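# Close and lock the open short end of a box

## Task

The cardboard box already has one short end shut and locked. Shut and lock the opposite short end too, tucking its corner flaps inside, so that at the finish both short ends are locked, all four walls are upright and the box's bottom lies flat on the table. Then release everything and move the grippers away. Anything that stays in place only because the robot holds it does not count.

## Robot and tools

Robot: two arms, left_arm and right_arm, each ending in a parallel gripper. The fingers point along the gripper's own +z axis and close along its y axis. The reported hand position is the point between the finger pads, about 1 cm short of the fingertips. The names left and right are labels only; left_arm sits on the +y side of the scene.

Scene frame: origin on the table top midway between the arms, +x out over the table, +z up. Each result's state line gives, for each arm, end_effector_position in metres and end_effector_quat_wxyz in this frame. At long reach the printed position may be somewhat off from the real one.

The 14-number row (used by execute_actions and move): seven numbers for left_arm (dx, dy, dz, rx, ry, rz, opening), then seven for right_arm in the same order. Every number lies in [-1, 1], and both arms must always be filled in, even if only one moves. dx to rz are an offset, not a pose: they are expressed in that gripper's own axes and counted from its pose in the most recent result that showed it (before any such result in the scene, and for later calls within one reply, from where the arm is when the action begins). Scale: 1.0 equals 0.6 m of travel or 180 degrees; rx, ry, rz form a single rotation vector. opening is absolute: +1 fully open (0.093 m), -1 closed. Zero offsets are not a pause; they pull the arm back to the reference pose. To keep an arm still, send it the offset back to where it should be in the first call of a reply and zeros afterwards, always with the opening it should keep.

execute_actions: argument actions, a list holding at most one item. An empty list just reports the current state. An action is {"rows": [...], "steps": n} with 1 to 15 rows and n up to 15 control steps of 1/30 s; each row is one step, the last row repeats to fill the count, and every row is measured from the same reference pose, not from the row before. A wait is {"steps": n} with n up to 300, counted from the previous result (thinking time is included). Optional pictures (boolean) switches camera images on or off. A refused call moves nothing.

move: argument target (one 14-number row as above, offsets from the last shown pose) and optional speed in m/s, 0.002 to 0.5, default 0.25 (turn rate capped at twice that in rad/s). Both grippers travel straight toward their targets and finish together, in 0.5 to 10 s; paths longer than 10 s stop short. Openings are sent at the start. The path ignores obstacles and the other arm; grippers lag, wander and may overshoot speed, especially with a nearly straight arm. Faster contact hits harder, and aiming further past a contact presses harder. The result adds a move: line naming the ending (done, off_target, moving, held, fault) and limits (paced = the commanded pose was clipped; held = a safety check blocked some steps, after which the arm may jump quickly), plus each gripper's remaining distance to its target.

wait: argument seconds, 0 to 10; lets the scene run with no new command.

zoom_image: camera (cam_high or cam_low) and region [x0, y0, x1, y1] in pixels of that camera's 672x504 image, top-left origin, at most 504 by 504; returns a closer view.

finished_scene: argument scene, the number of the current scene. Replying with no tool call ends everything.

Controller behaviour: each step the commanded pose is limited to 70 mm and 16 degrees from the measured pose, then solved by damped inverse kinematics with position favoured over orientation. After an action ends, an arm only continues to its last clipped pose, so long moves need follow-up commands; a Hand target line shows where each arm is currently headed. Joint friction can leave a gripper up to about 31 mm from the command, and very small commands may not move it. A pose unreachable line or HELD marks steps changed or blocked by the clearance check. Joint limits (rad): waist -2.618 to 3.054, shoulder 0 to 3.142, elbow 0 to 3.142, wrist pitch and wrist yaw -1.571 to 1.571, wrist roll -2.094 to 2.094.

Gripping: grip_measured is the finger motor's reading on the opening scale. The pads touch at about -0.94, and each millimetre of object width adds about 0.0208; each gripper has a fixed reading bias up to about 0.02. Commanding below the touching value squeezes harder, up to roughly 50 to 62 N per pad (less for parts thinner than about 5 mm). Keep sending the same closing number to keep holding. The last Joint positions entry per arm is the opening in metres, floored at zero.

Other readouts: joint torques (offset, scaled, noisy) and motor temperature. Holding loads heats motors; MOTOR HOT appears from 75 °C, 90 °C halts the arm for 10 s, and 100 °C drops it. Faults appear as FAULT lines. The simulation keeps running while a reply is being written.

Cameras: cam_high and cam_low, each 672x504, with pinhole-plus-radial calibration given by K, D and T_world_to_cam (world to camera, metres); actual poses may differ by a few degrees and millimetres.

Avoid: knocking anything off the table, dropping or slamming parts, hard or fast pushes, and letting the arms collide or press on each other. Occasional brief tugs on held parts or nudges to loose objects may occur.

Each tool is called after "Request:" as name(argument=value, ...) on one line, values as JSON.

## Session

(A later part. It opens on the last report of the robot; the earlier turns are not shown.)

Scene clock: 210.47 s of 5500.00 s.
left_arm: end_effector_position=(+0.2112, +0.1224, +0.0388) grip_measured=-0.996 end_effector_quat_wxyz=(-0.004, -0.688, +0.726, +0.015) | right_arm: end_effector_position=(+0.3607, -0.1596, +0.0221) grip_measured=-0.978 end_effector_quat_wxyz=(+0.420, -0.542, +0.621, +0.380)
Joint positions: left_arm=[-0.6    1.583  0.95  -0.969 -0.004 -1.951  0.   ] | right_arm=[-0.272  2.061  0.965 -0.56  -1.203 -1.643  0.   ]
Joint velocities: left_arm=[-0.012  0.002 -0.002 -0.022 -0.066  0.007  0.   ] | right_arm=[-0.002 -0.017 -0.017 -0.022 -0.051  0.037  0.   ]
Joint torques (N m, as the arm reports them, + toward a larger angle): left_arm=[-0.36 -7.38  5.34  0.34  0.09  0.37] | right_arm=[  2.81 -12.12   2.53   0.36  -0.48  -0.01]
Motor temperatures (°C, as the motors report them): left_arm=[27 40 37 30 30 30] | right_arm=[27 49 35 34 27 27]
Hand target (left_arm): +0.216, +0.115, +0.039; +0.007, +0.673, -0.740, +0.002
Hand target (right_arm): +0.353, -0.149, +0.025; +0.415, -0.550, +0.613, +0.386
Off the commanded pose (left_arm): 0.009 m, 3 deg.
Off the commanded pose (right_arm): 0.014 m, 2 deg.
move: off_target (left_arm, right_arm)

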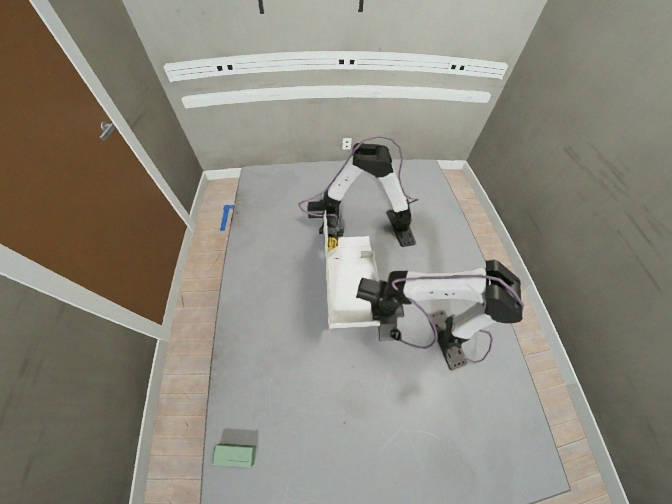

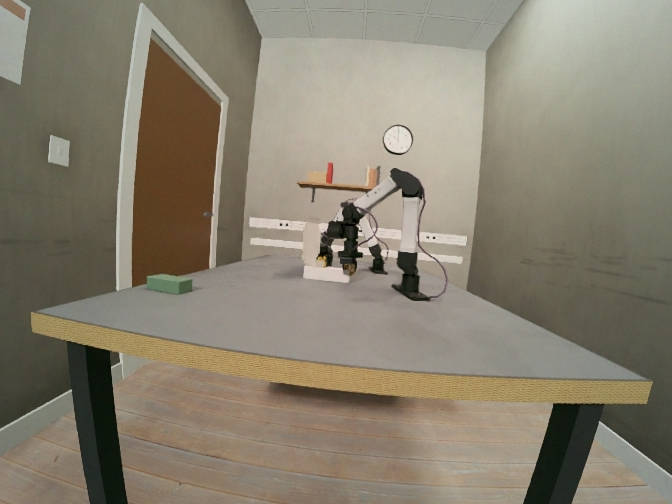

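Request:
move(target=[0.012,-0.01,0.0,0,0,0,-1,-0.02,0.05,0.03,0,0,0,-1], speed=0.03)

Request:
zoom_image(camera="cam_high", region=[270, 180, 400, 300])

Request:
move(target=[0,0,0.0,0,0,0,-1,-0.025,0.015,0.05,0,0,0,-1], speed=0.03)

Request:
zoom_image(camera="cam_high", region=[270, 180, 400, 300])

Scene clock: 223.93 s of 5500.00 s.
left_arm: end_effector_position=(+0.2046, +0.1287, +0.0393) grip_measured=-0.997 end_effector_quat_wxyz=(-0.002, -0.697, +0.717, +0.035) | right_arm: end_effector_position=(+0.3431, -0.1460, +0.0251) grip_measured=-0.978 end_effector_quat_wxyz=(+0.427, -0.532, +0.629, +0.373)
Joint positions: left_arm=[-0.6    1.583  0.95  -1.005 -0.021 -1.977  0.   ] | right_arm=[-0.234  1.952  0.798 -0.321 -1.204 -1.453  0.   ]
Joint velocities: left_arm=[-0.002 -0.002 -0.007 -0.022  0.11  -0.007  0.   ] | right_arm=[-0.012 -0.012 -0.012  0.051 -0.037  0.154  0.   ]
Joint torques (N m, as the arm reports them, + toward a larger angle): left_arm=[-1.18 -4.41  7.54  0.3   0.07  0.19] | right_arm=[  2.86 -10.95   2.31   0.61  -0.5   -0.02]
Motor temperatures (°C, as the motors report them): left_arm=[27 40 37 30 30 30] | right_arm=[27 49 35 34 28 27]
Hand target (left_arm): +0.216, +0.115, +0.039; +0.004, +0.688, -0.726, -0.015
Hand target (right_arm): +0.333, -0.136, +0.027; +0.421, -0.541, +0.621, +0.380
Off the commanded pose (left_arm): 0.018 m, 3 deg.
Off the commanded pose (right_arm): 0.015 m, 2 deg.
After step 90, 8.97 s passed at rest.
move: off_target (left_arm, right_arm)

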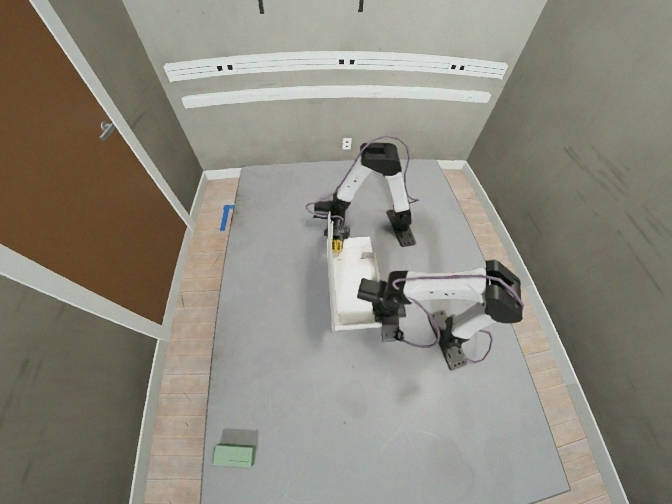

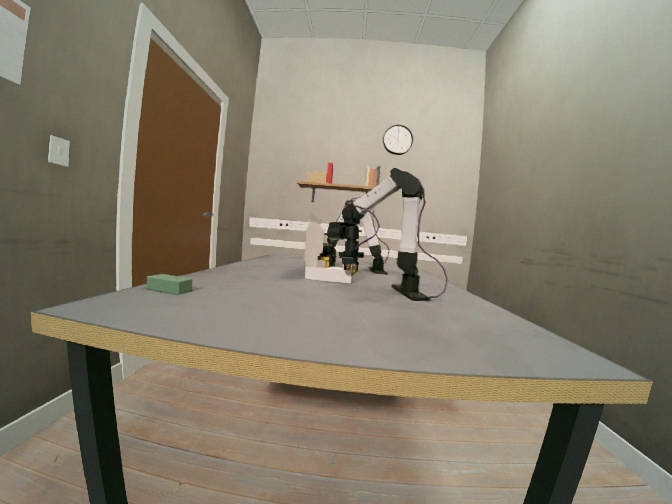

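Region (270, 180, 400, 300) of cam_high's 672x504 image, scaled by 3.877, with more detail than that image has; it fills the top 465 rows of this view, and the rest is white.

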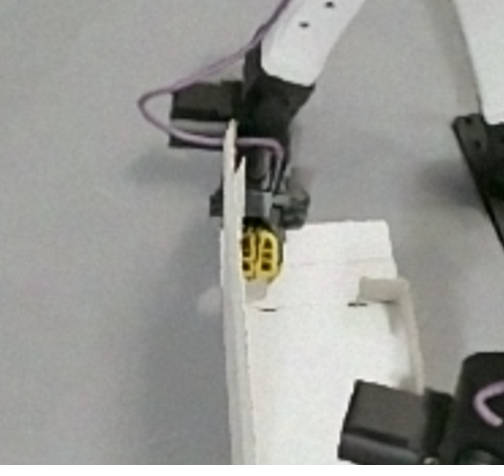

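Scene clock: 225.37 s of 5500.00 s.
left_arm: end_effector_position=(+0.2035, +0.1316, +0.0395) grip_measured=-0.997 end_effector_quat_wxyz=(+0.003, -0.700, +0.713, +0.041) | right_arm: end_effector_position=(+0.3432, -0.1185, +0.0233) grip_measured=-0.978 end_effector_quat_wxyz=(+0.422, -0.527, +0.637, +0.371)
Joint positions: left_arm=[-0.6    1.583  0.95  -1.014 -0.034 -1.988  0.   ] | right_arm=[-0.132  1.909  0.701 -0.007 -1.167 -1.157  0.   ]
Joint velocities: left_arm=[-0.007 -0.007 -0.012 -0.022 -0.007 -0.022  0.   ] | right_arm=[-0.007 -0.012 -0.027  0.037 -0.037  0.095  0.   ]
Joint torques (N m, as the arm reports them, + toward a larger angle): left_arm=[ 0.21 -7.05  5.39  0.02 -0.05  0.15] | right_arm=[  1.48 -10.55   2.94   1.32  -0.51   0.06]
Motor temperatures (°C, as the motors report them): left_arm=[27 40 37 30 30 30] | right_arm=[27 49 34 34 28 27]
Hand target (left_arm): +0.205, +0.129, +0.039; +0.002, +0.697, -0.717, -0.035
Hand target (right_arm): +0.339, -0.112, +0.028; +0.427, -0.532, +0.628, +0.374
Off the commanded pose (left_arm): 0.003 m, 1 deg.
Off the commanded pose (right_arm): 0.009 m, 1 deg.
move: done

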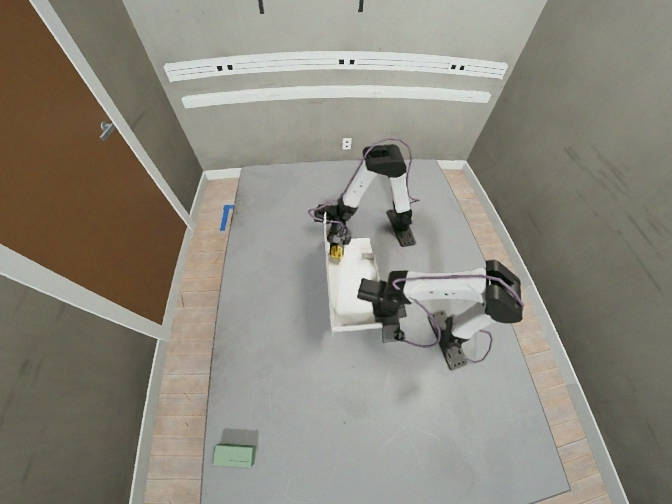

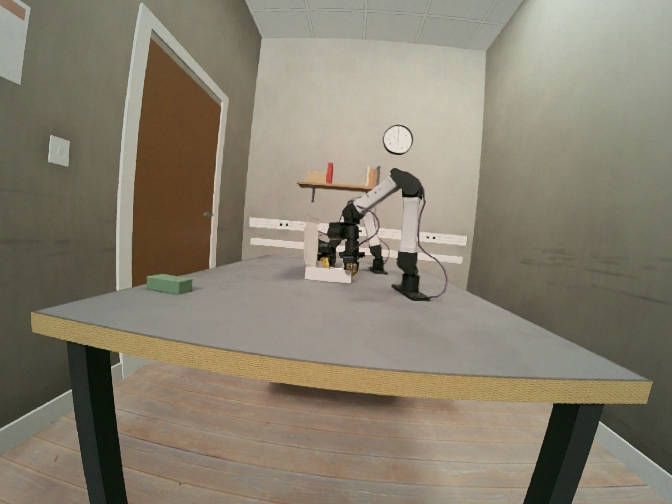

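Region (270, 180, 400, 300) of cam_high's 672x504 image, scaled by 3.877, with more detail than that image has; it fills the top 465 rows of this view, and the rest is white.

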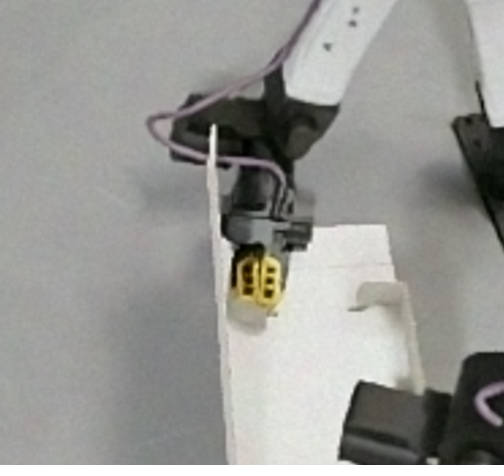

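Request:
move(target=[0,0,0.0,0,0,0,0,0.075,0.09,-0.25,0,0,0,-1], speed=0.1)

Request:
zoom_image(camera="cam_high", region=[270, 180, 400, 300])

Scene clock: 237.73 s of 5500.00 s.
left_arm: end_effector_position=(+0.2035, +0.1317, +0.0395) grip_measured=-0.002 end_effector_quat_wxyz=(+0.003, -0.700, +0.713, +0.042) | right_arm: end_effector_position=(+0.2657, -0.2593, +0.0325) grip_measured=-0.978 end_effector_quat_wxyz=(+0.378, -0.487, +0.719, +0.321)
Joint positions: left_arm=[-0.6    1.583  0.95  -1.014 -0.035 -1.989  0.045] | right_arm=[-0.73   1.842  0.776 -1.018 -0.948 -2.068  0.   ]
Joint velocities: left_arm=[ 0.002 -0.002 -0.017 -0.022 -0.037 -0.051  0.   ] | right_arm=[ 0.002 -0.012 -0.017 -0.081  0.051 -0.051  0.   ]
Joint torques (N m, as the arm reports them, + toward a larger angle): left_arm=[ 0.23 -7.3   5.3  -0.04 -0.18  0.05] | right_arm=[-0.98 -8.54  4.17 -0.77 -0.32 -0.1 ]
Motor temperatures (°C, as the motors report them): left_arm=[27 40 37 30 30 30] | right_arm=[27 47 34 35 28 27]
Hand target (left_arm): +0.203, +0.132, +0.039; -0.003, +0.700, -0.713, -0.041
Hand target (right_arm): +0.265, -0.262, +0.036; +0.377, -0.490, +0.719, +0.318
Off the commanded pose (left_arm): 0.000 m, 0 deg.
Off the commanded pose (right_arm): 0.007 m, 13 deg.
joint sent to its limit (right arm) — the command would take joint 6 (wrist roll) past its lower limit, so that joint was sent only as far as its limit.
After step 90, 7.10 s passed at rest.
move: off_target (right_arm)

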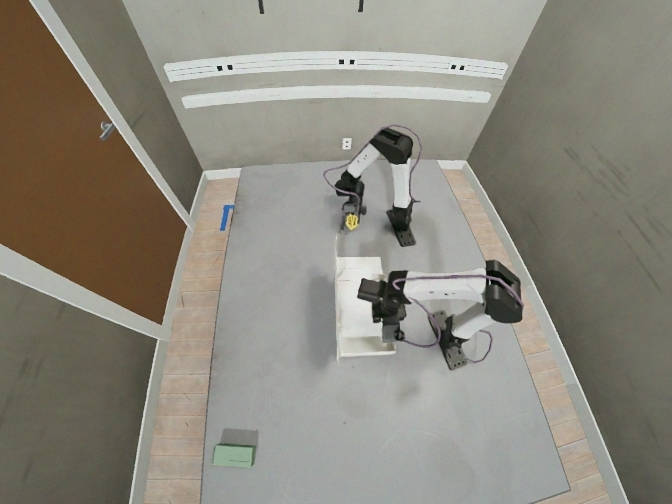

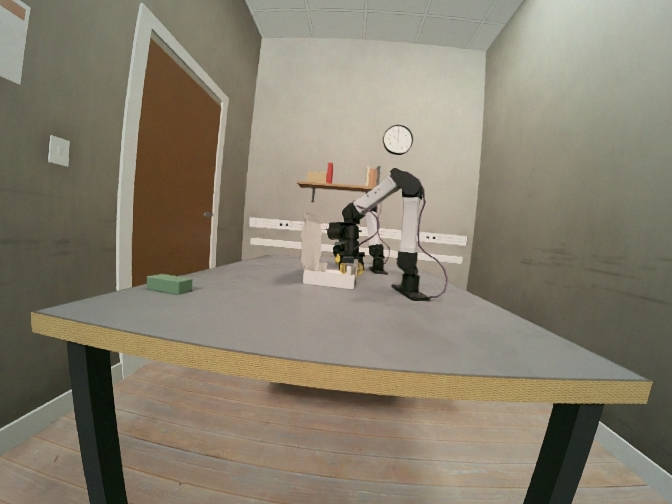

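Region (270, 180, 400, 300) of cam_high's 672x504 image, scaled by 3.877, with more detail than that image has; it fills the top 465 rows of this view, and the rest is white.

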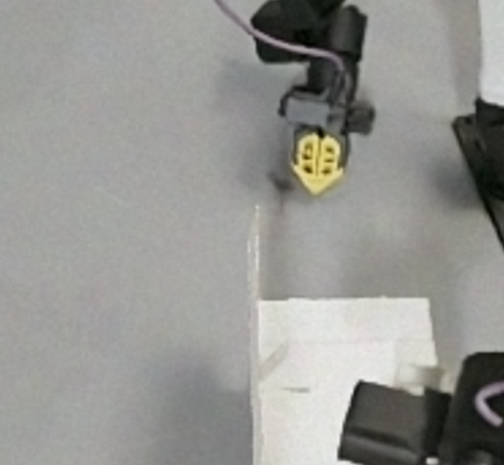

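Request:
move(target=[-0.15,0,0.012,0.018,0.02,-0.006,0,0,0,0,0,0,0,-1], speed=0.08)

Request:
move(target=[0,0,0.0,0,0,0,-1,0,0,0,0,0,0,-1])

Request:
zoom_image(camera="cam_high", region=[290, 200, 450, 380])

Scene clock: 260.90 s of 5500.00 s.
left_arm: end_effector_position=(+0.2068, +0.2214, +0.0383) grip_measured=-0.002 end_effector_quat_wxyz=(-0.002, -0.707, +0.707, +0.008) | right_arm: end_effector_position=(+0.2651, -0.2592, +0.0324) grip_measured=-0.978 end_effector_quat_wxyz=(+0.377, -0.487, +0.719, +0.322)
Joint positions: left_arm=[-0.195  1.463  0.835 -0.957 -0.009 -1.6    0.045] | right_arm=[-0.73   1.842  0.776 -1.02  -0.946 -2.068  0.   ]
Joint velocities: left_arm=[ 0.002 -0.002  0.017 -0.007 -0.022  0.037 -0.   ] | right_arm=[ 0.007  0.012  0.002  0.037 -0.051  0.066  0.   ]
Joint torques (N m, as the arm reports them, + toward a larger angle): left_arm=[ 0.96 -7.73  4.3   0.26 -0.12  0.1 ] | right_arm=[-0.26 -7.37  3.52 -0.54 -0.41  0.  ]
Motor temperatures (°C, as the motors report them): left_arm=[27 40 37 29 30 30] | right_arm=[27 43 35 35 27 27]
Hand target (left_arm): +0.205, +0.223, +0.038; -0.001, +0.708, -0.707, -0.002
Hand target (right_arm): +0.266, -0.259, +0.032; +0.378, -0.487, +0.719, +0.321
Off the commanded pose (left_arm): 0.002 m, 1 deg.
Off the commanded pose (right_arm): 0.001 m, 0 deg.
After step 90, 18.53 s passed at rest.
move: done

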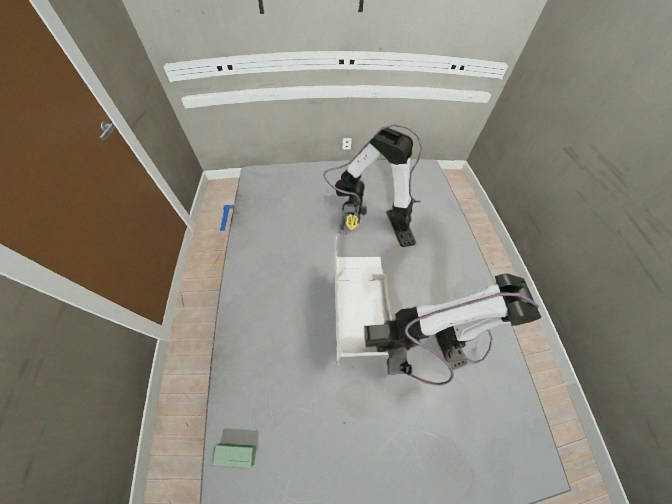

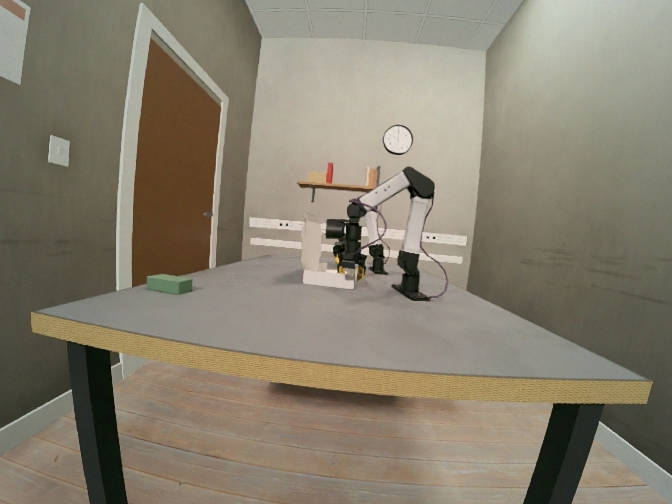

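Scene clock: 261.40 s of 5500.00 s.
left_arm: end_effector_position=(+0.2077, +0.2213, +0.0383) grip_measured=-0.996 end_effector_quat_wxyz=(-0.001, -0.707, +0.707, +0.006) | right_arm: end_effector_position=(+0.2651, -0.2592, +0.0324) grip_measured=-0.978 end_effector_quat_wxyz=(+0.377, -0.487, +0.719, +0.322)
Joint positions: left_arm=[-0.195  1.463  0.835 -0.954 -0.007 -1.601  0.   ] | right_arm=[-0.73   1.842  0.776 -1.02  -0.946 -2.068  0.   ]
Joint velocities: left_arm=[-0.007  0.002  0.007 -0.051  0.081  0.066  0.   ] | right_arm=[-0.007 -0.007  0.002 -0.007 -0.007  0.022  0.   ]
Joint torques (N m, as the arm reports them, + toward a larger angle): left_arm=[ 0.12 -6.22  5.43  0.13 -0.23  0.04] | right_arm=[-0.25 -7.33  3.54 -0.58 -0.37  0.  ]
Motor temperatures (°C, as the motors report them): left_arm=[27 40 37 29 30 30] | right_arm=[27 43 35 35 27 27]
Hand target (left_arm): +0.207, +0.221, +0.038; +0.002, +0.707, -0.707, -0.008
Hand target (right_arm): +0.265, -0.259, +0.032; +0.377, -0.487, +0.719, +0.322
Off the commanded pose (left_arm): 0.001 m, 0 deg.
Off the commanded pose (right_arm): 0.000 m, 0 deg.
move: done

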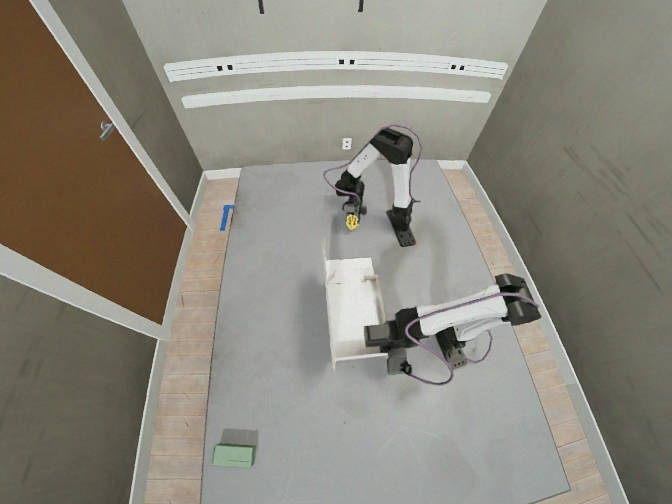

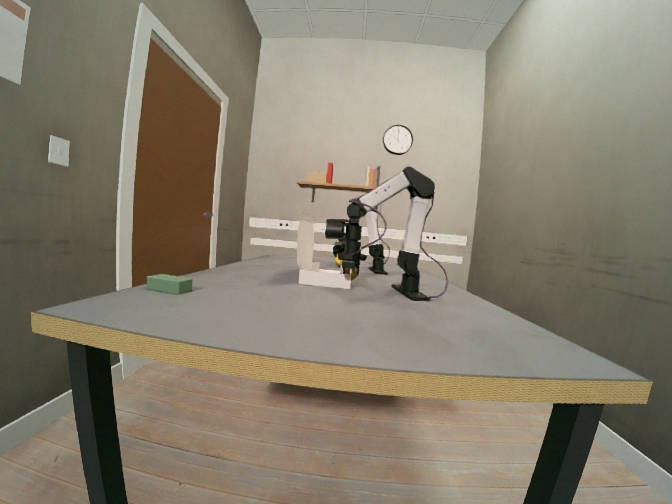

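Region (290, 200, 450, 380) of cam_high's 672x504 image, scaled by 2.800, with more detail than that image has.

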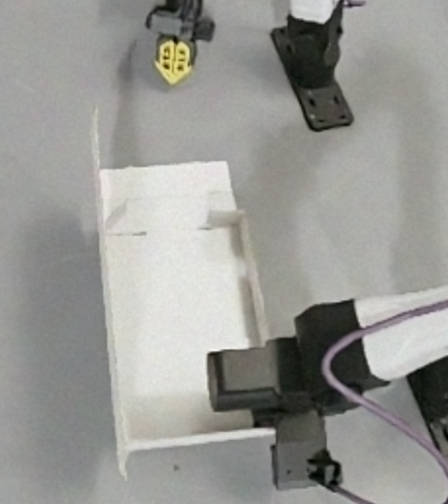

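Request:
move(target=[0,0,0,0,0,0,-1,-0.15,-0.115,0.242,-0.053,-0.05,-0.064,-1], speed=0.12)

Request:
zoom_image(camera="cam_high", region=[290, 210, 410, 320])

Scene clock: 282.93 s of 5500.00 s.
left_arm: end_effector_position=(+0.2077, +0.2213, +0.0383) grip_measured=-0.996 end_effector_quat_wxyz=(-0.001, -0.707, +0.707, +0.006) | right_arm: end_effector_position=(+0.3810, -0.1241, +0.0303) grip_measured=-0.978 end_effector_quat_wxyz=(+0.415, -0.559, +0.612, +0.376)
Joint positions: left_arm=[-0.195  1.463  0.835 -0.954 -0.007 -1.601  0.   ] | right_arm=[-0.15   2.039  0.987 -0.362 -1.183 -1.404  0.   ]
Joint velocities: left_arm=[-0.002  0.002 -0.007  0.007 -0.11  -0.007  0.   ] | right_arm=[ 0.002 -0.012  0.012 -0.007  0.037  0.007  0.   ]
Joint torques (N m, as the arm reports them, + toward a larger angle): left_arm=[ 0.08 -5.84  5.71  0.15 -0.19  0.06] | right_arm=[  0.66 -10.06   5.27   0.92  -0.6    0.07]
Motor temperatures (°C, as the motors report them): left_arm=[27 39 37 29 30 30] | right_arm=[27 41 35 34 28 27]
Hand target (left_arm): +0.208, +0.221, +0.038; +0.001, +0.707, -0.707, -0.006
Hand target (right_arm): +0.384, -0.120, +0.032; +0.420, -0.560, +0.605, +0.379
Off the commanded pose (left_arm): 0.000 m, 0 deg.
Off the commanded pose (right_arm): 0.006 m, 1 deg.
After step 90, 16.33 s passed at rest.
move: done

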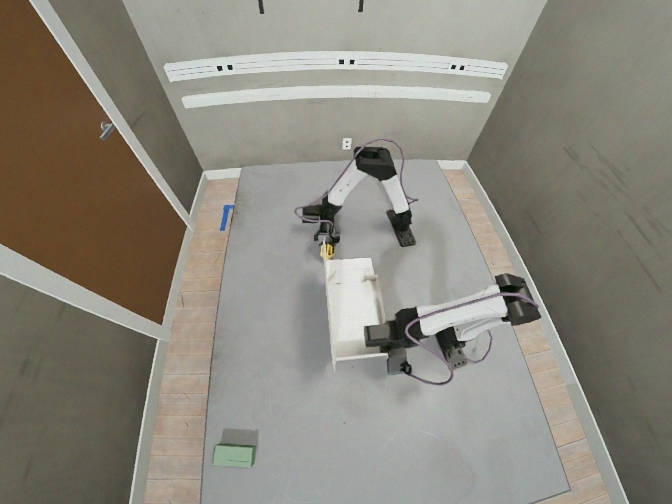

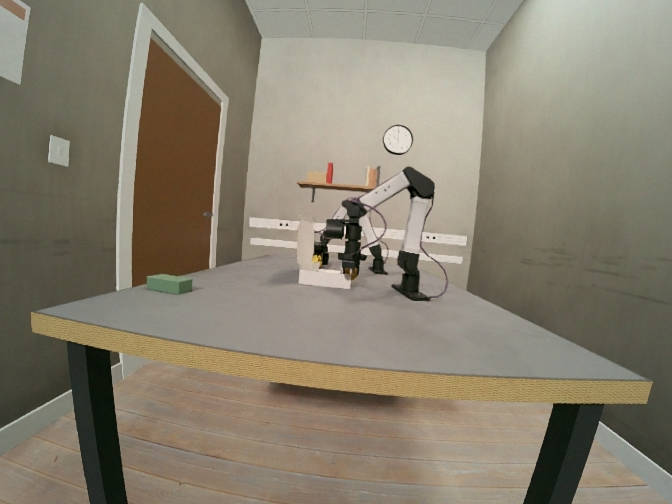

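Region (290, 210, 410, 320) of cam_high's 672x504 image, scaled by 4.200, with more detail than that image has; it fills the top 462 rows of this view, and the rest is white.

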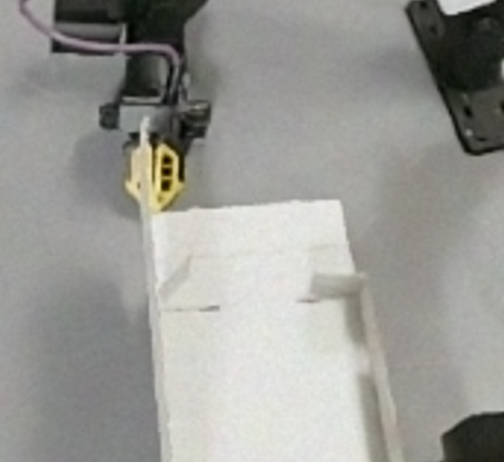

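Request:
move(target=[0,0,0,0,0,0,-1,-0.033,0.025,0.085,0,0,0,-1], speed=0.05)

Request:
zoom_image(camera="cam_high", region=[290, 210, 410, 320])

Request:
move(target=[0,0,0,0,0,0,-1,-0.025,0.06,0.055,0,0,0,-1], speed=0.03)

Request:
zoom_image(camera="cam_high", region=[290, 210, 410, 320])

Scene clock: 296.33 s of 5500.00 s.
left_arm: end_effector_position=(+0.2077, +0.2213, +0.0383) grip_measured=-0.996 end_effector_quat_wxyz=(-0.001, -0.707, +0.707, +0.006) | right_arm: end_effector_position=(+0.3730, -0.0716, +0.0256) grip_measured=-0.978 end_effector_quat_wxyz=(+0.410, -0.554, +0.616, +0.381)
Joint positions: left_arm=[-0.195  1.463  0.835 -0.954 -0.007 -1.601  0.   ] | right_arm=[ 0.013  2.003  0.849  0.085 -1.131 -1.01   0.   ]
Joint velocities: left_arm=[ 0.027 -0.017  0.002 -0.022 -0.051 -0.066  0.   ] | right_arm=[ 0.002 -0.012  0.002  0.051 -0.022  0.037  0.   ]
Joint torques (N m, as the arm reports them, + toward a larger angle): left_arm=[ 0.33 -5.92  5.47  0.15 -0.18  0.03] | right_arm=[  0.69 -12.04   3.47   1.55  -0.38   0.08]
Motor temperatures (°C, as the motors report them): left_arm=[27 39 38 29 30 30] | right_arm=[27 42 35 34 28 27]
Hand target (left_arm): +0.208, +0.221, +0.038; +0.001, +0.707, -0.707, -0.006
Hand target (right_arm): +0.371, -0.069, +0.030; +0.415, -0.559, +0.611, +0.377
Off the commanded pose (left_arm): 0.000 m, 0 deg.
Off the commanded pose (right_arm): 0.006 m, 1 deg.
After step 90, 8.77 s passed at rest.
move: done

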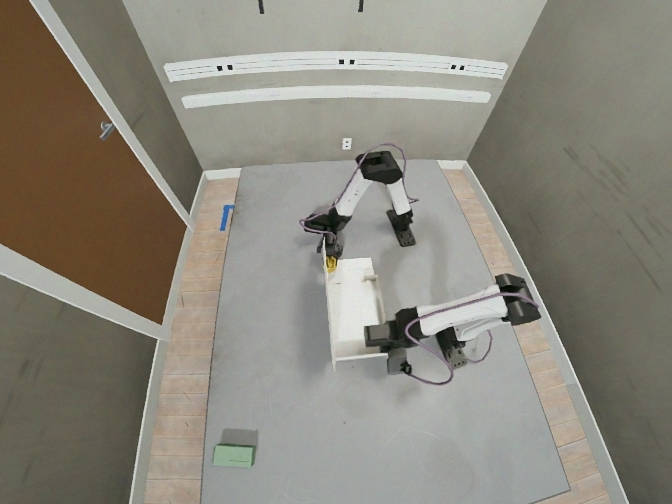

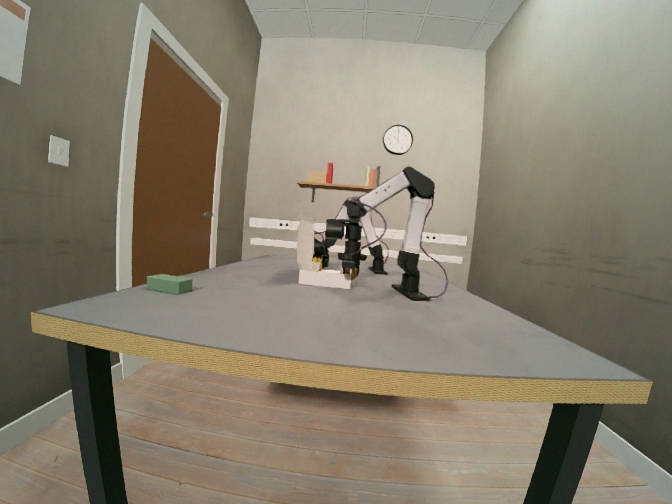

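Region (290, 210, 410, 320) of cam_high's 672x504 image, scaled by 4.200, with more detail than that image has; it fills the top 462 rows of this view, and the rest is white.

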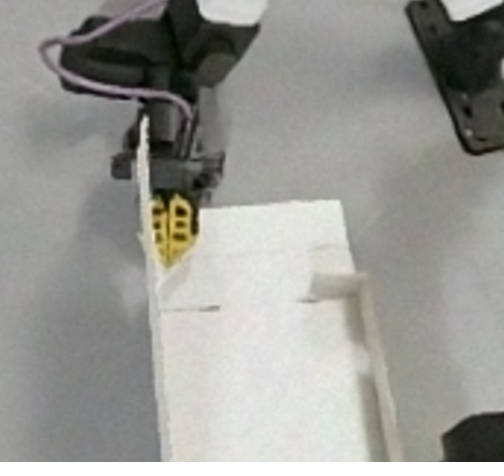

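Scene clock: 298.30 s of 5500.00 s.
left_arm: end_effector_position=(+0.2077, +0.2213, +0.0383) grip_measured=-0.996 end_effector_quat_wxyz=(-0.001, -0.707, +0.707, +0.006) | right_arm: end_effector_position=(+0.3450, -0.0376, +0.0216) grip_measured=-0.978 end_effector_quat_wxyz=(+0.404, -0.550, +0.624, +0.381)
Joint positions: left_arm=[-0.195  1.463  0.835 -0.954 -0.007 -1.601  0.   ] | right_arm=[ 0.142  1.958  0.696  0.388 -1.048 -0.769  0.   ]
Joint velocities: left_arm=[ 0.007 -0.012 -0.002 -0.051  0.037 -0.037  0.   ] | right_arm=[-0.007 -0.002 -0.007  0.022 -0.051 -0.007  0.   ]
Joint torques (N m, as the arm reports them, + toward a larger angle): left_arm=[ 0.16 -5.86  5.63  0.14 -0.14  0.08] | right_arm=[  1.33 -11.3    3.27   1.88  -0.35   0.07]
Motor temperatures (°C, as the motors report them): left_arm=[27 39 38 29 30 30] | right_arm=[27 43 35 35 28 27]
Hand target (left_arm): +0.208, +0.221, +0.038; +0.001, +0.707, -0.707, -0.006
Hand target (right_arm): +0.340, -0.033, +0.027; +0.410, -0.554, +0.616, +0.382
Off the commanded pose (left_arm): 0.000 m, 0 deg.
Off the commanded pose (right_arm): 0.009 m, 1 deg.
move: done

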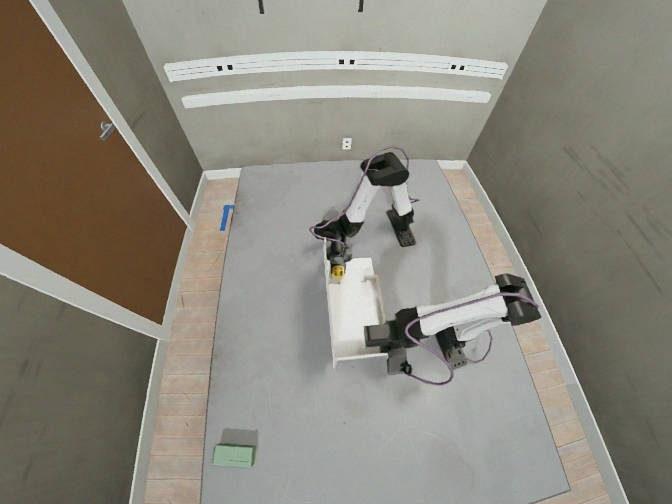

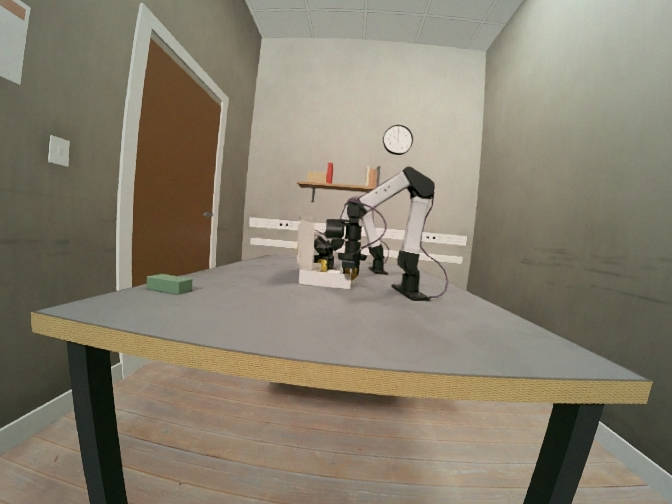

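Region (290, 210, 410, 320) of cam_high's 672x504 image, scaled by 4.200, with more detail than that image has; it fills the top 462 rows of this view, and the rest is white.

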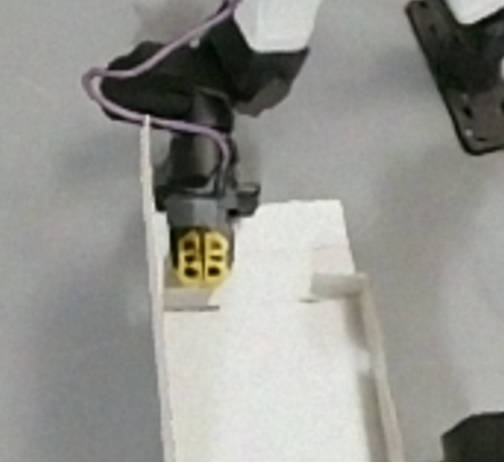

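Easy now. Overfold.

Request:
move(target=[0,0,0,0,0,0,-1,-0.045,0.005,0.085,0,0,0,-1], speed=0.03)

Request:
move(target=[0,0,0,0,0,0,-1,-0.015,-0.035,0.02,0,0,0,-1], speed=0.03)

Request:
zoom_image(camera="cam_high", region=[290, 210, 410, 320])

Request:
move(target=[0,0,0,0,0,0,-1,0.09,0.08,-0.27,0,0,0,-1], speed=0.1)

Request:
zoom_image(camera="cam_high", region=[290, 210, 410, 320])

Scene clock: 311.13 s of 5500.00 s.
left_arm: end_effector_position=(+0.2077, +0.2215, +0.0383) grip_measured=-0.996 end_effector_quat_wxyz=(-0.001, -0.712, +0.702, +0.007) | right_arm: end_effector_position=(+0.3415, +0.0091, +0.0211) grip_measured=-0.978 end_effector_quat_wxyz=(+0.390, -0.543, +0.638, +0.383)
Joint positions: left_arm=[-0.195  1.463  0.835 -0.954 -0.008 -1.614  0.   ] | right_arm=[ 0.293  1.989  0.721  0.528 -0.931 -0.56   0.   ]
Joint velocities: left_arm=[ 0.007 -0.007  0.007  0.022 -0.037 -0.007  0.   ] | right_arm=[ 0.002 -0.017 -0.007 -0.007 -0.007  0.066  0.   ]
Joint torques (N m, as the arm reports them, + toward a larger angle): left_arm=[ 0.24 -6.06  5.57  0.11 -0.11  0.18] | right_arm=[ 1.49 -9.04  6.54  2.19 -0.25  0.05]
Motor temperatures (°C, as the motors report them): left_arm=[27 39 38 29 30 30] | right_arm=[27 44 35 37 28 27]
Hand target (left_arm): +0.208, +0.221, +0.038; +0.001, +0.707, -0.707, -0.006
Hand target (right_arm): +0.347, +0.019, +0.028; +0.404, -0.549, +0.624, +0.382
Off the commanded pose (left_arm): 0.000 m, 1 deg.
Off the commanded pose (right_arm): 0.014 m, 2 deg.
After step 90, 7.63 s passed at rest.
move: off_target (right_arm)

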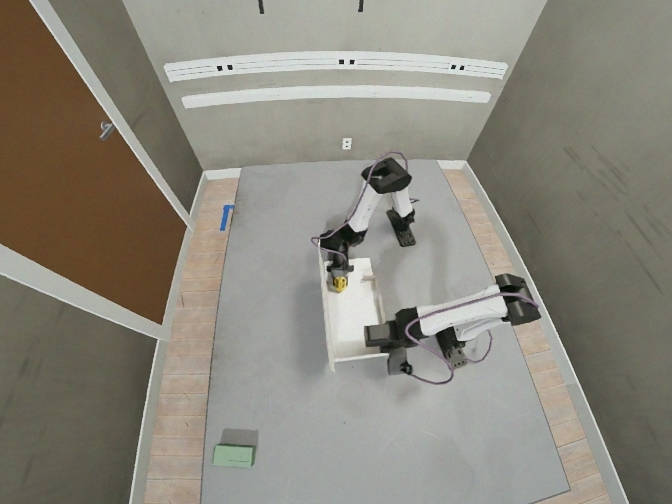

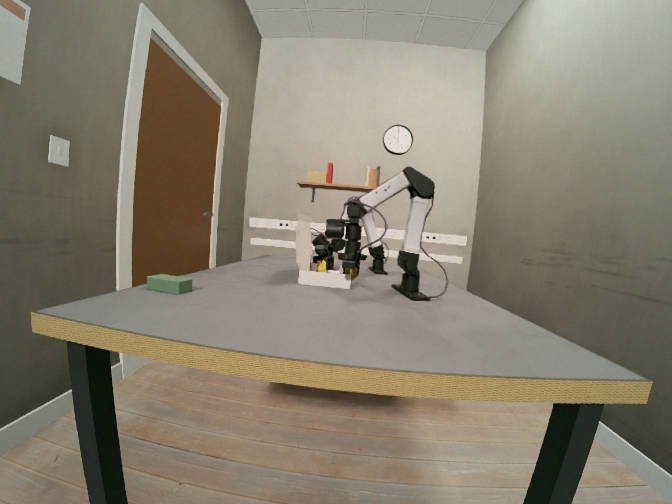

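Scene clock: 312.23 s of 5500.00 s.
left_arm: end_effector_position=(+0.2123, +0.2213, +0.0383) grip_measured=-0.996 end_effector_quat_wxyz=(+0.006, -0.721, +0.693, -0.000) | right_arm: end_effector_position=(+0.3581, +0.0167, +0.0226) grip_measured=-0.978 end_effector_quat_wxyz=(+0.388, -0.543, +0.638, +0.385)
Joint positions: left_arm=[-0.195  1.463  0.835 -0.935 -0.008 -1.638  0.   ] | right_arm=[ 0.293  2.028  0.805  0.479 -0.934 -0.56   0.   ]
Joint velocities: left_arm=[ 0.007 -0.012  0.017 -0.007  0.037  0.081  0.   ] | right_arm=[ 0.012  0.007  0.002  0.007  0.007 -0.007  0.   ]
Joint torques (N m, as the arm reports them, + toward a larger angle): left_arm=[ 0.27 -6.04  5.36  0.01 -0.09  0.27] | right_arm=[ 0.41 -9.6   6.94  1.81 -0.19  0.06]
Motor temperatures (°C, as the motors report them): left_arm=[27 39 38 29 30 30] | right_arm=[27 44 35 37 28 27]
Hand target (left_arm): +0.208, +0.221, +0.038; +0.001, +0.712, -0.702, -0.007
Hand target (right_arm): +0.364, +0.021, +0.024; +0.390, -0.543, +0.638, +0.383
Off the commanded pose (left_arm): 0.005 m, 2 deg.
Off the commanded pose (right_arm): 0.008 m, 0 deg.
move: done

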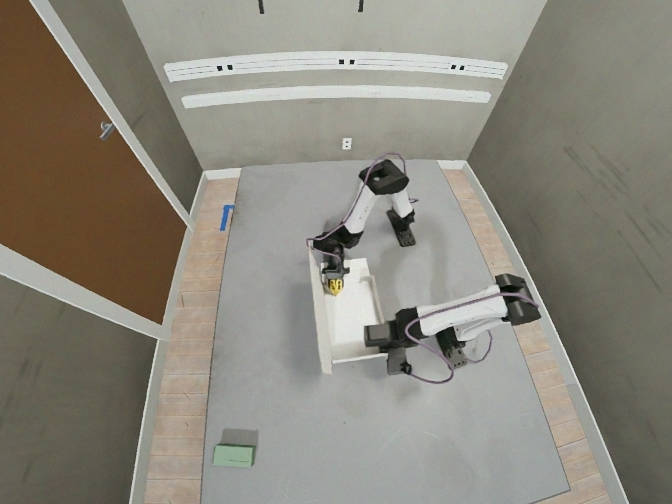

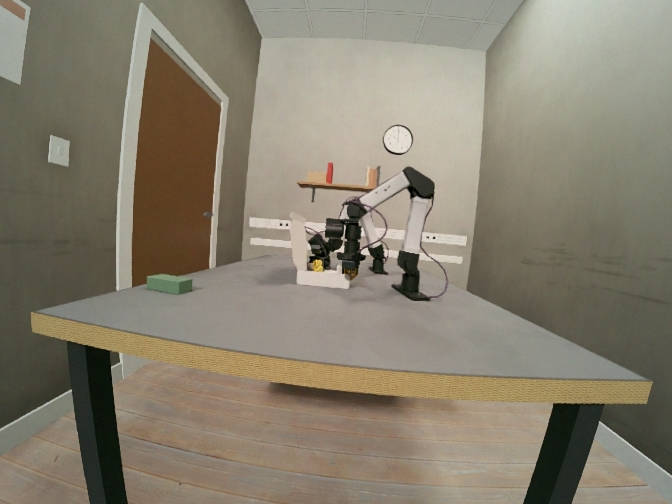

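Region (290, 210, 410, 320) of cam_high's 672x504 image, scaled by 4.200, with more detail than that image has; it fills the top 462 rows of this view, and the rest is white.

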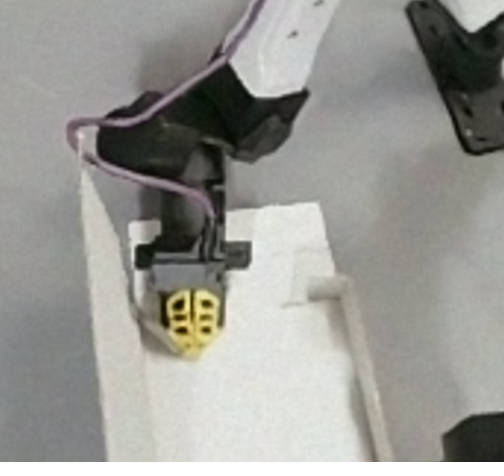

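Scene clock: 314.87 s of 5500.00 s.
left_arm: end_effector_position=(+0.2138, +0.2213, +0.0383) grip_measured=-0.996 end_effector_quat_wxyz=(+0.008, -0.725, +0.689, -0.003) | right_arm: end_effector_position=(+0.2868, -0.1428, +0.0376) grip_measured=-0.978 end_effector_quat_wxyz=(+0.382, -0.547, +0.639, +0.383)
Joint positions: left_arm=[-0.195  1.463  0.835 -0.929 -0.008 -1.65   0.   ] | right_arm=[-0.23   1.779  0.683 -0.548 -1.142 -1.574  0.   ]
Joint velocities: left_arm=[ 0.002 -0.007 -0.007  0.007  0.007  0.081  0.   ] | right_arm=[-0.002  0.002  0.007 -0.051  0.022 -0.051  0.   ]
Joint torques (N m, as the arm reports them, + toward a larger angle): left_arm=[ 0.28 -5.91  5.42  0.15 -0.16  0.15] | right_arm=[-1.51 -6.24  5.93  0.15 -0.52 -0.07]
Motor temperatures (°C, as the motors report them): left_arm=[27 39 38 29 30 30] | right_arm=[27 44 35 36 28 27]
Hand target (left_arm): +0.212, +0.221, +0.038; -0.006, +0.721, -0.693, +0.000
Hand target (right_arm): +0.292, -0.146, +0.040; +0.387, -0.544, +0.639, +0.383
Off the commanded pose (left_arm): 0.001 m, 1 deg.
Off the commanded pose (right_arm): 0.008 m, 1 deg.
move: done

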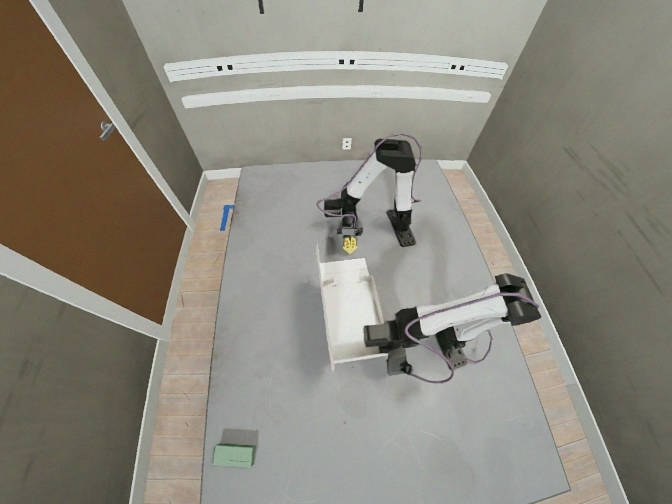

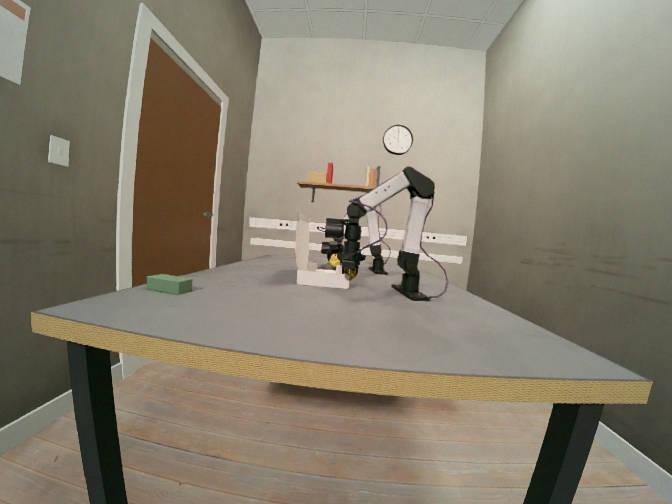

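Region (290, 210, 410, 320) of cam_high's 672x504 image, scaled by 4.200, with more detail than that image has; it fills the top 462 rows of this view, and the rest is white.

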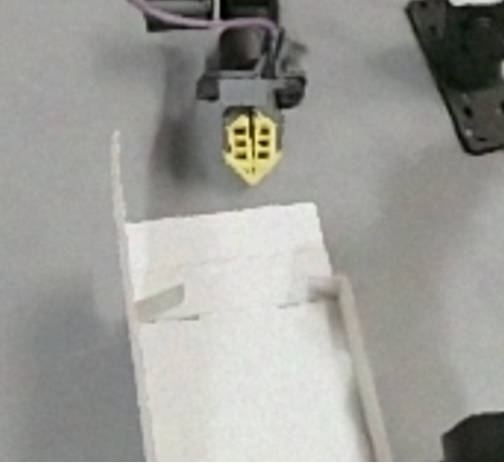

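Request:
move(target=[0,0,0,0,0,0,-1,0.045,-0.015,0.015,0,0,0,-1], speed=0.04)

Request:
move(target=[0,0,0,0,0,0,-1,-0.03,0.005,0.08,0,0,0,-1], speed=0.03)

Request:
zoom_image(camera="cam_high", region=[290, 210, 410, 320])

Scene clock: 329.07 s of 5500.00 s.
left_arm: end_effector_position=(+0.2138, +0.2213, +0.0383) grip_measured=-0.996 end_effector_quat_wxyz=(+0.008, -0.725, +0.689, -0.003) | right_arm: end_effector_position=(+0.2858, -0.1426, +0.0149) grip_measured=-0.978 end_effector_quat_wxyz=(+0.374, -0.540, +0.640, +0.398)
Joint positions: left_arm=[-0.195  1.463  0.835 -0.929 -0.008 -1.65   0.   ] | right_arm=[-0.232  1.892  0.683 -0.49  -1.152 -1.596  0.   ]
Joint velocities: left_arm=[-0.007 -0.007 -0.002  0.081 -0.125 -0.051  0.   ] | right_arm=[ 0.002  0.002  0.007  0.007  0.022 -0.037  0.   ]
Joint torques (N m, as the arm reports them, + toward a larger angle): left_arm=[ 0.32 -6.2   5.68  0.21 -0.18  0.06] | right_arm=[-1.17 -6.12  4.35  0.59 -0.4  -0.06]
Motor temperatures (°C, as the motors report them): left_arm=[27 39 38 29 30 30] | right_arm=[27 41 36 35 28 27]
Hand target (left_arm): +0.214, +0.221, +0.038; -0.008, +0.725, -0.689, +0.003
Hand target (right_arm): +0.294, -0.147, +0.010; +0.382, -0.547, +0.639, +0.383
Off the commanded pose (left_arm): 0.000 m, 0 deg.
Off the commanded pose (right_arm): 0.011 m, 2 deg.
After step 90, 10.23 s passed at rest.
move: off_target (right_arm)

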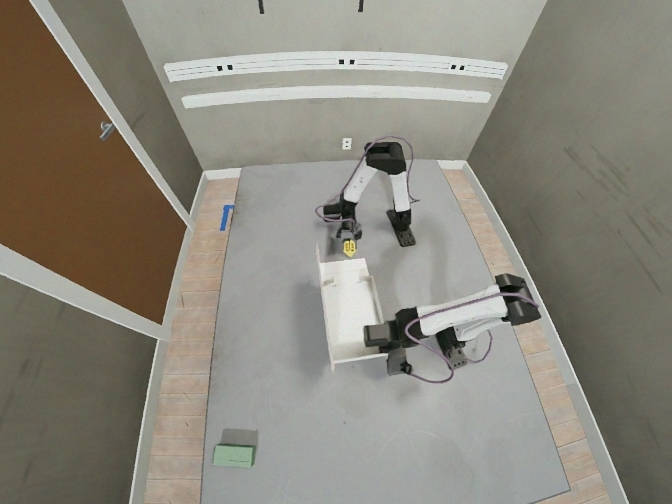

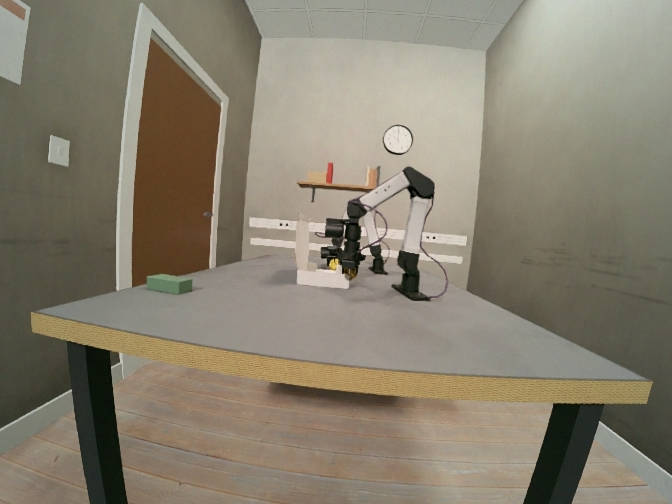

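Scene clock: 331.07 s of 5500.00 s.
left_arm: end_effector_position=(+0.2097, +0.2383, +0.0389) grip_measured=-0.996 end_effector_quat_wxyz=(-0.031, +0.739, -0.673, -0.030) | right_arm: end_effector_position=(+0.3019, -0.1049, +0.0145) grip_measured=-0.978 end_effector_quat_wxyz=(+0.389, -0.535, +0.647, +0.380)
Joint positions: left_arm=[-0.178  1.463  0.835 -0.947 -0.087 -1.677  0.   ] | right_arm=[-0.07   1.832  0.569  0.026 -1.123 -1.12   0.   ]
Joint velocities: left_arm=[-0.002 -0.027 -0.007  0.007  0.007  0.007  0.   ] | right_arm=[-0.002 -0.012 -0.027  0.051 -0.022  0.066  0.   ]
Joint torques (N m, as the arm reports them, + toward a larger angle): left_arm=[-0.85 -6.32  5.67  0.3   0.76  0.38] | right_arm=[ 4.08 -7.89  2.17  1.18 -0.49  0.13]
Motor temperatures (°C, as the motors report them): left_arm=[27 39 38 29 30 30] | right_arm=[27 41 36 35 28 27]
Hand target (left_arm): +0.213, +0.222, +0.039; -0.009, +0.725, -0.689, +0.002
Hand target (right_arm): +0.287, -0.093, +0.013; +0.375, -0.540, +0.640, +0.398
Off the commanded pose (left_arm): 0.018 m, 5 deg.
Off the commanded pose (right_arm): 0.020 m, 3 deg.
move: off_target (left_arm, right_arm)

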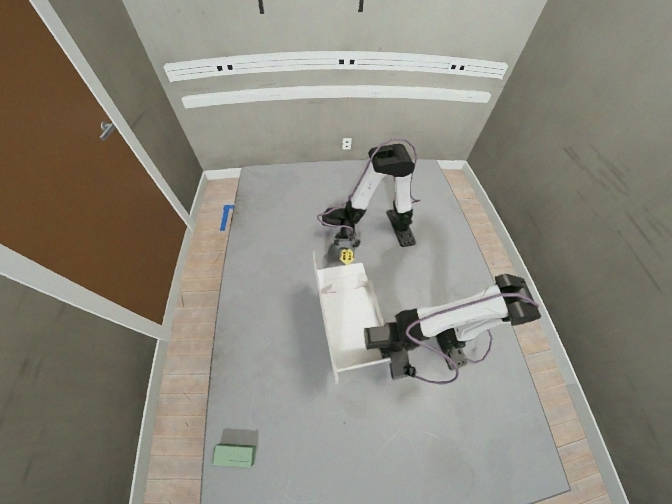

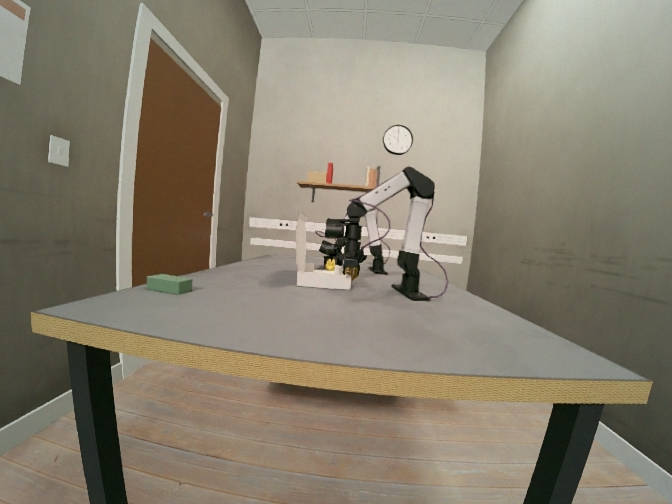

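Region (290, 210, 410, 320) of cam_high's 672x504 image, scaled by 4.200, with more detail than that image has; it fills the top 462 rows of this view, and the rest is white.

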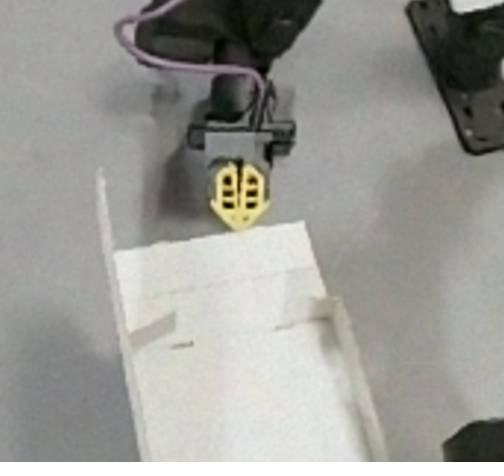

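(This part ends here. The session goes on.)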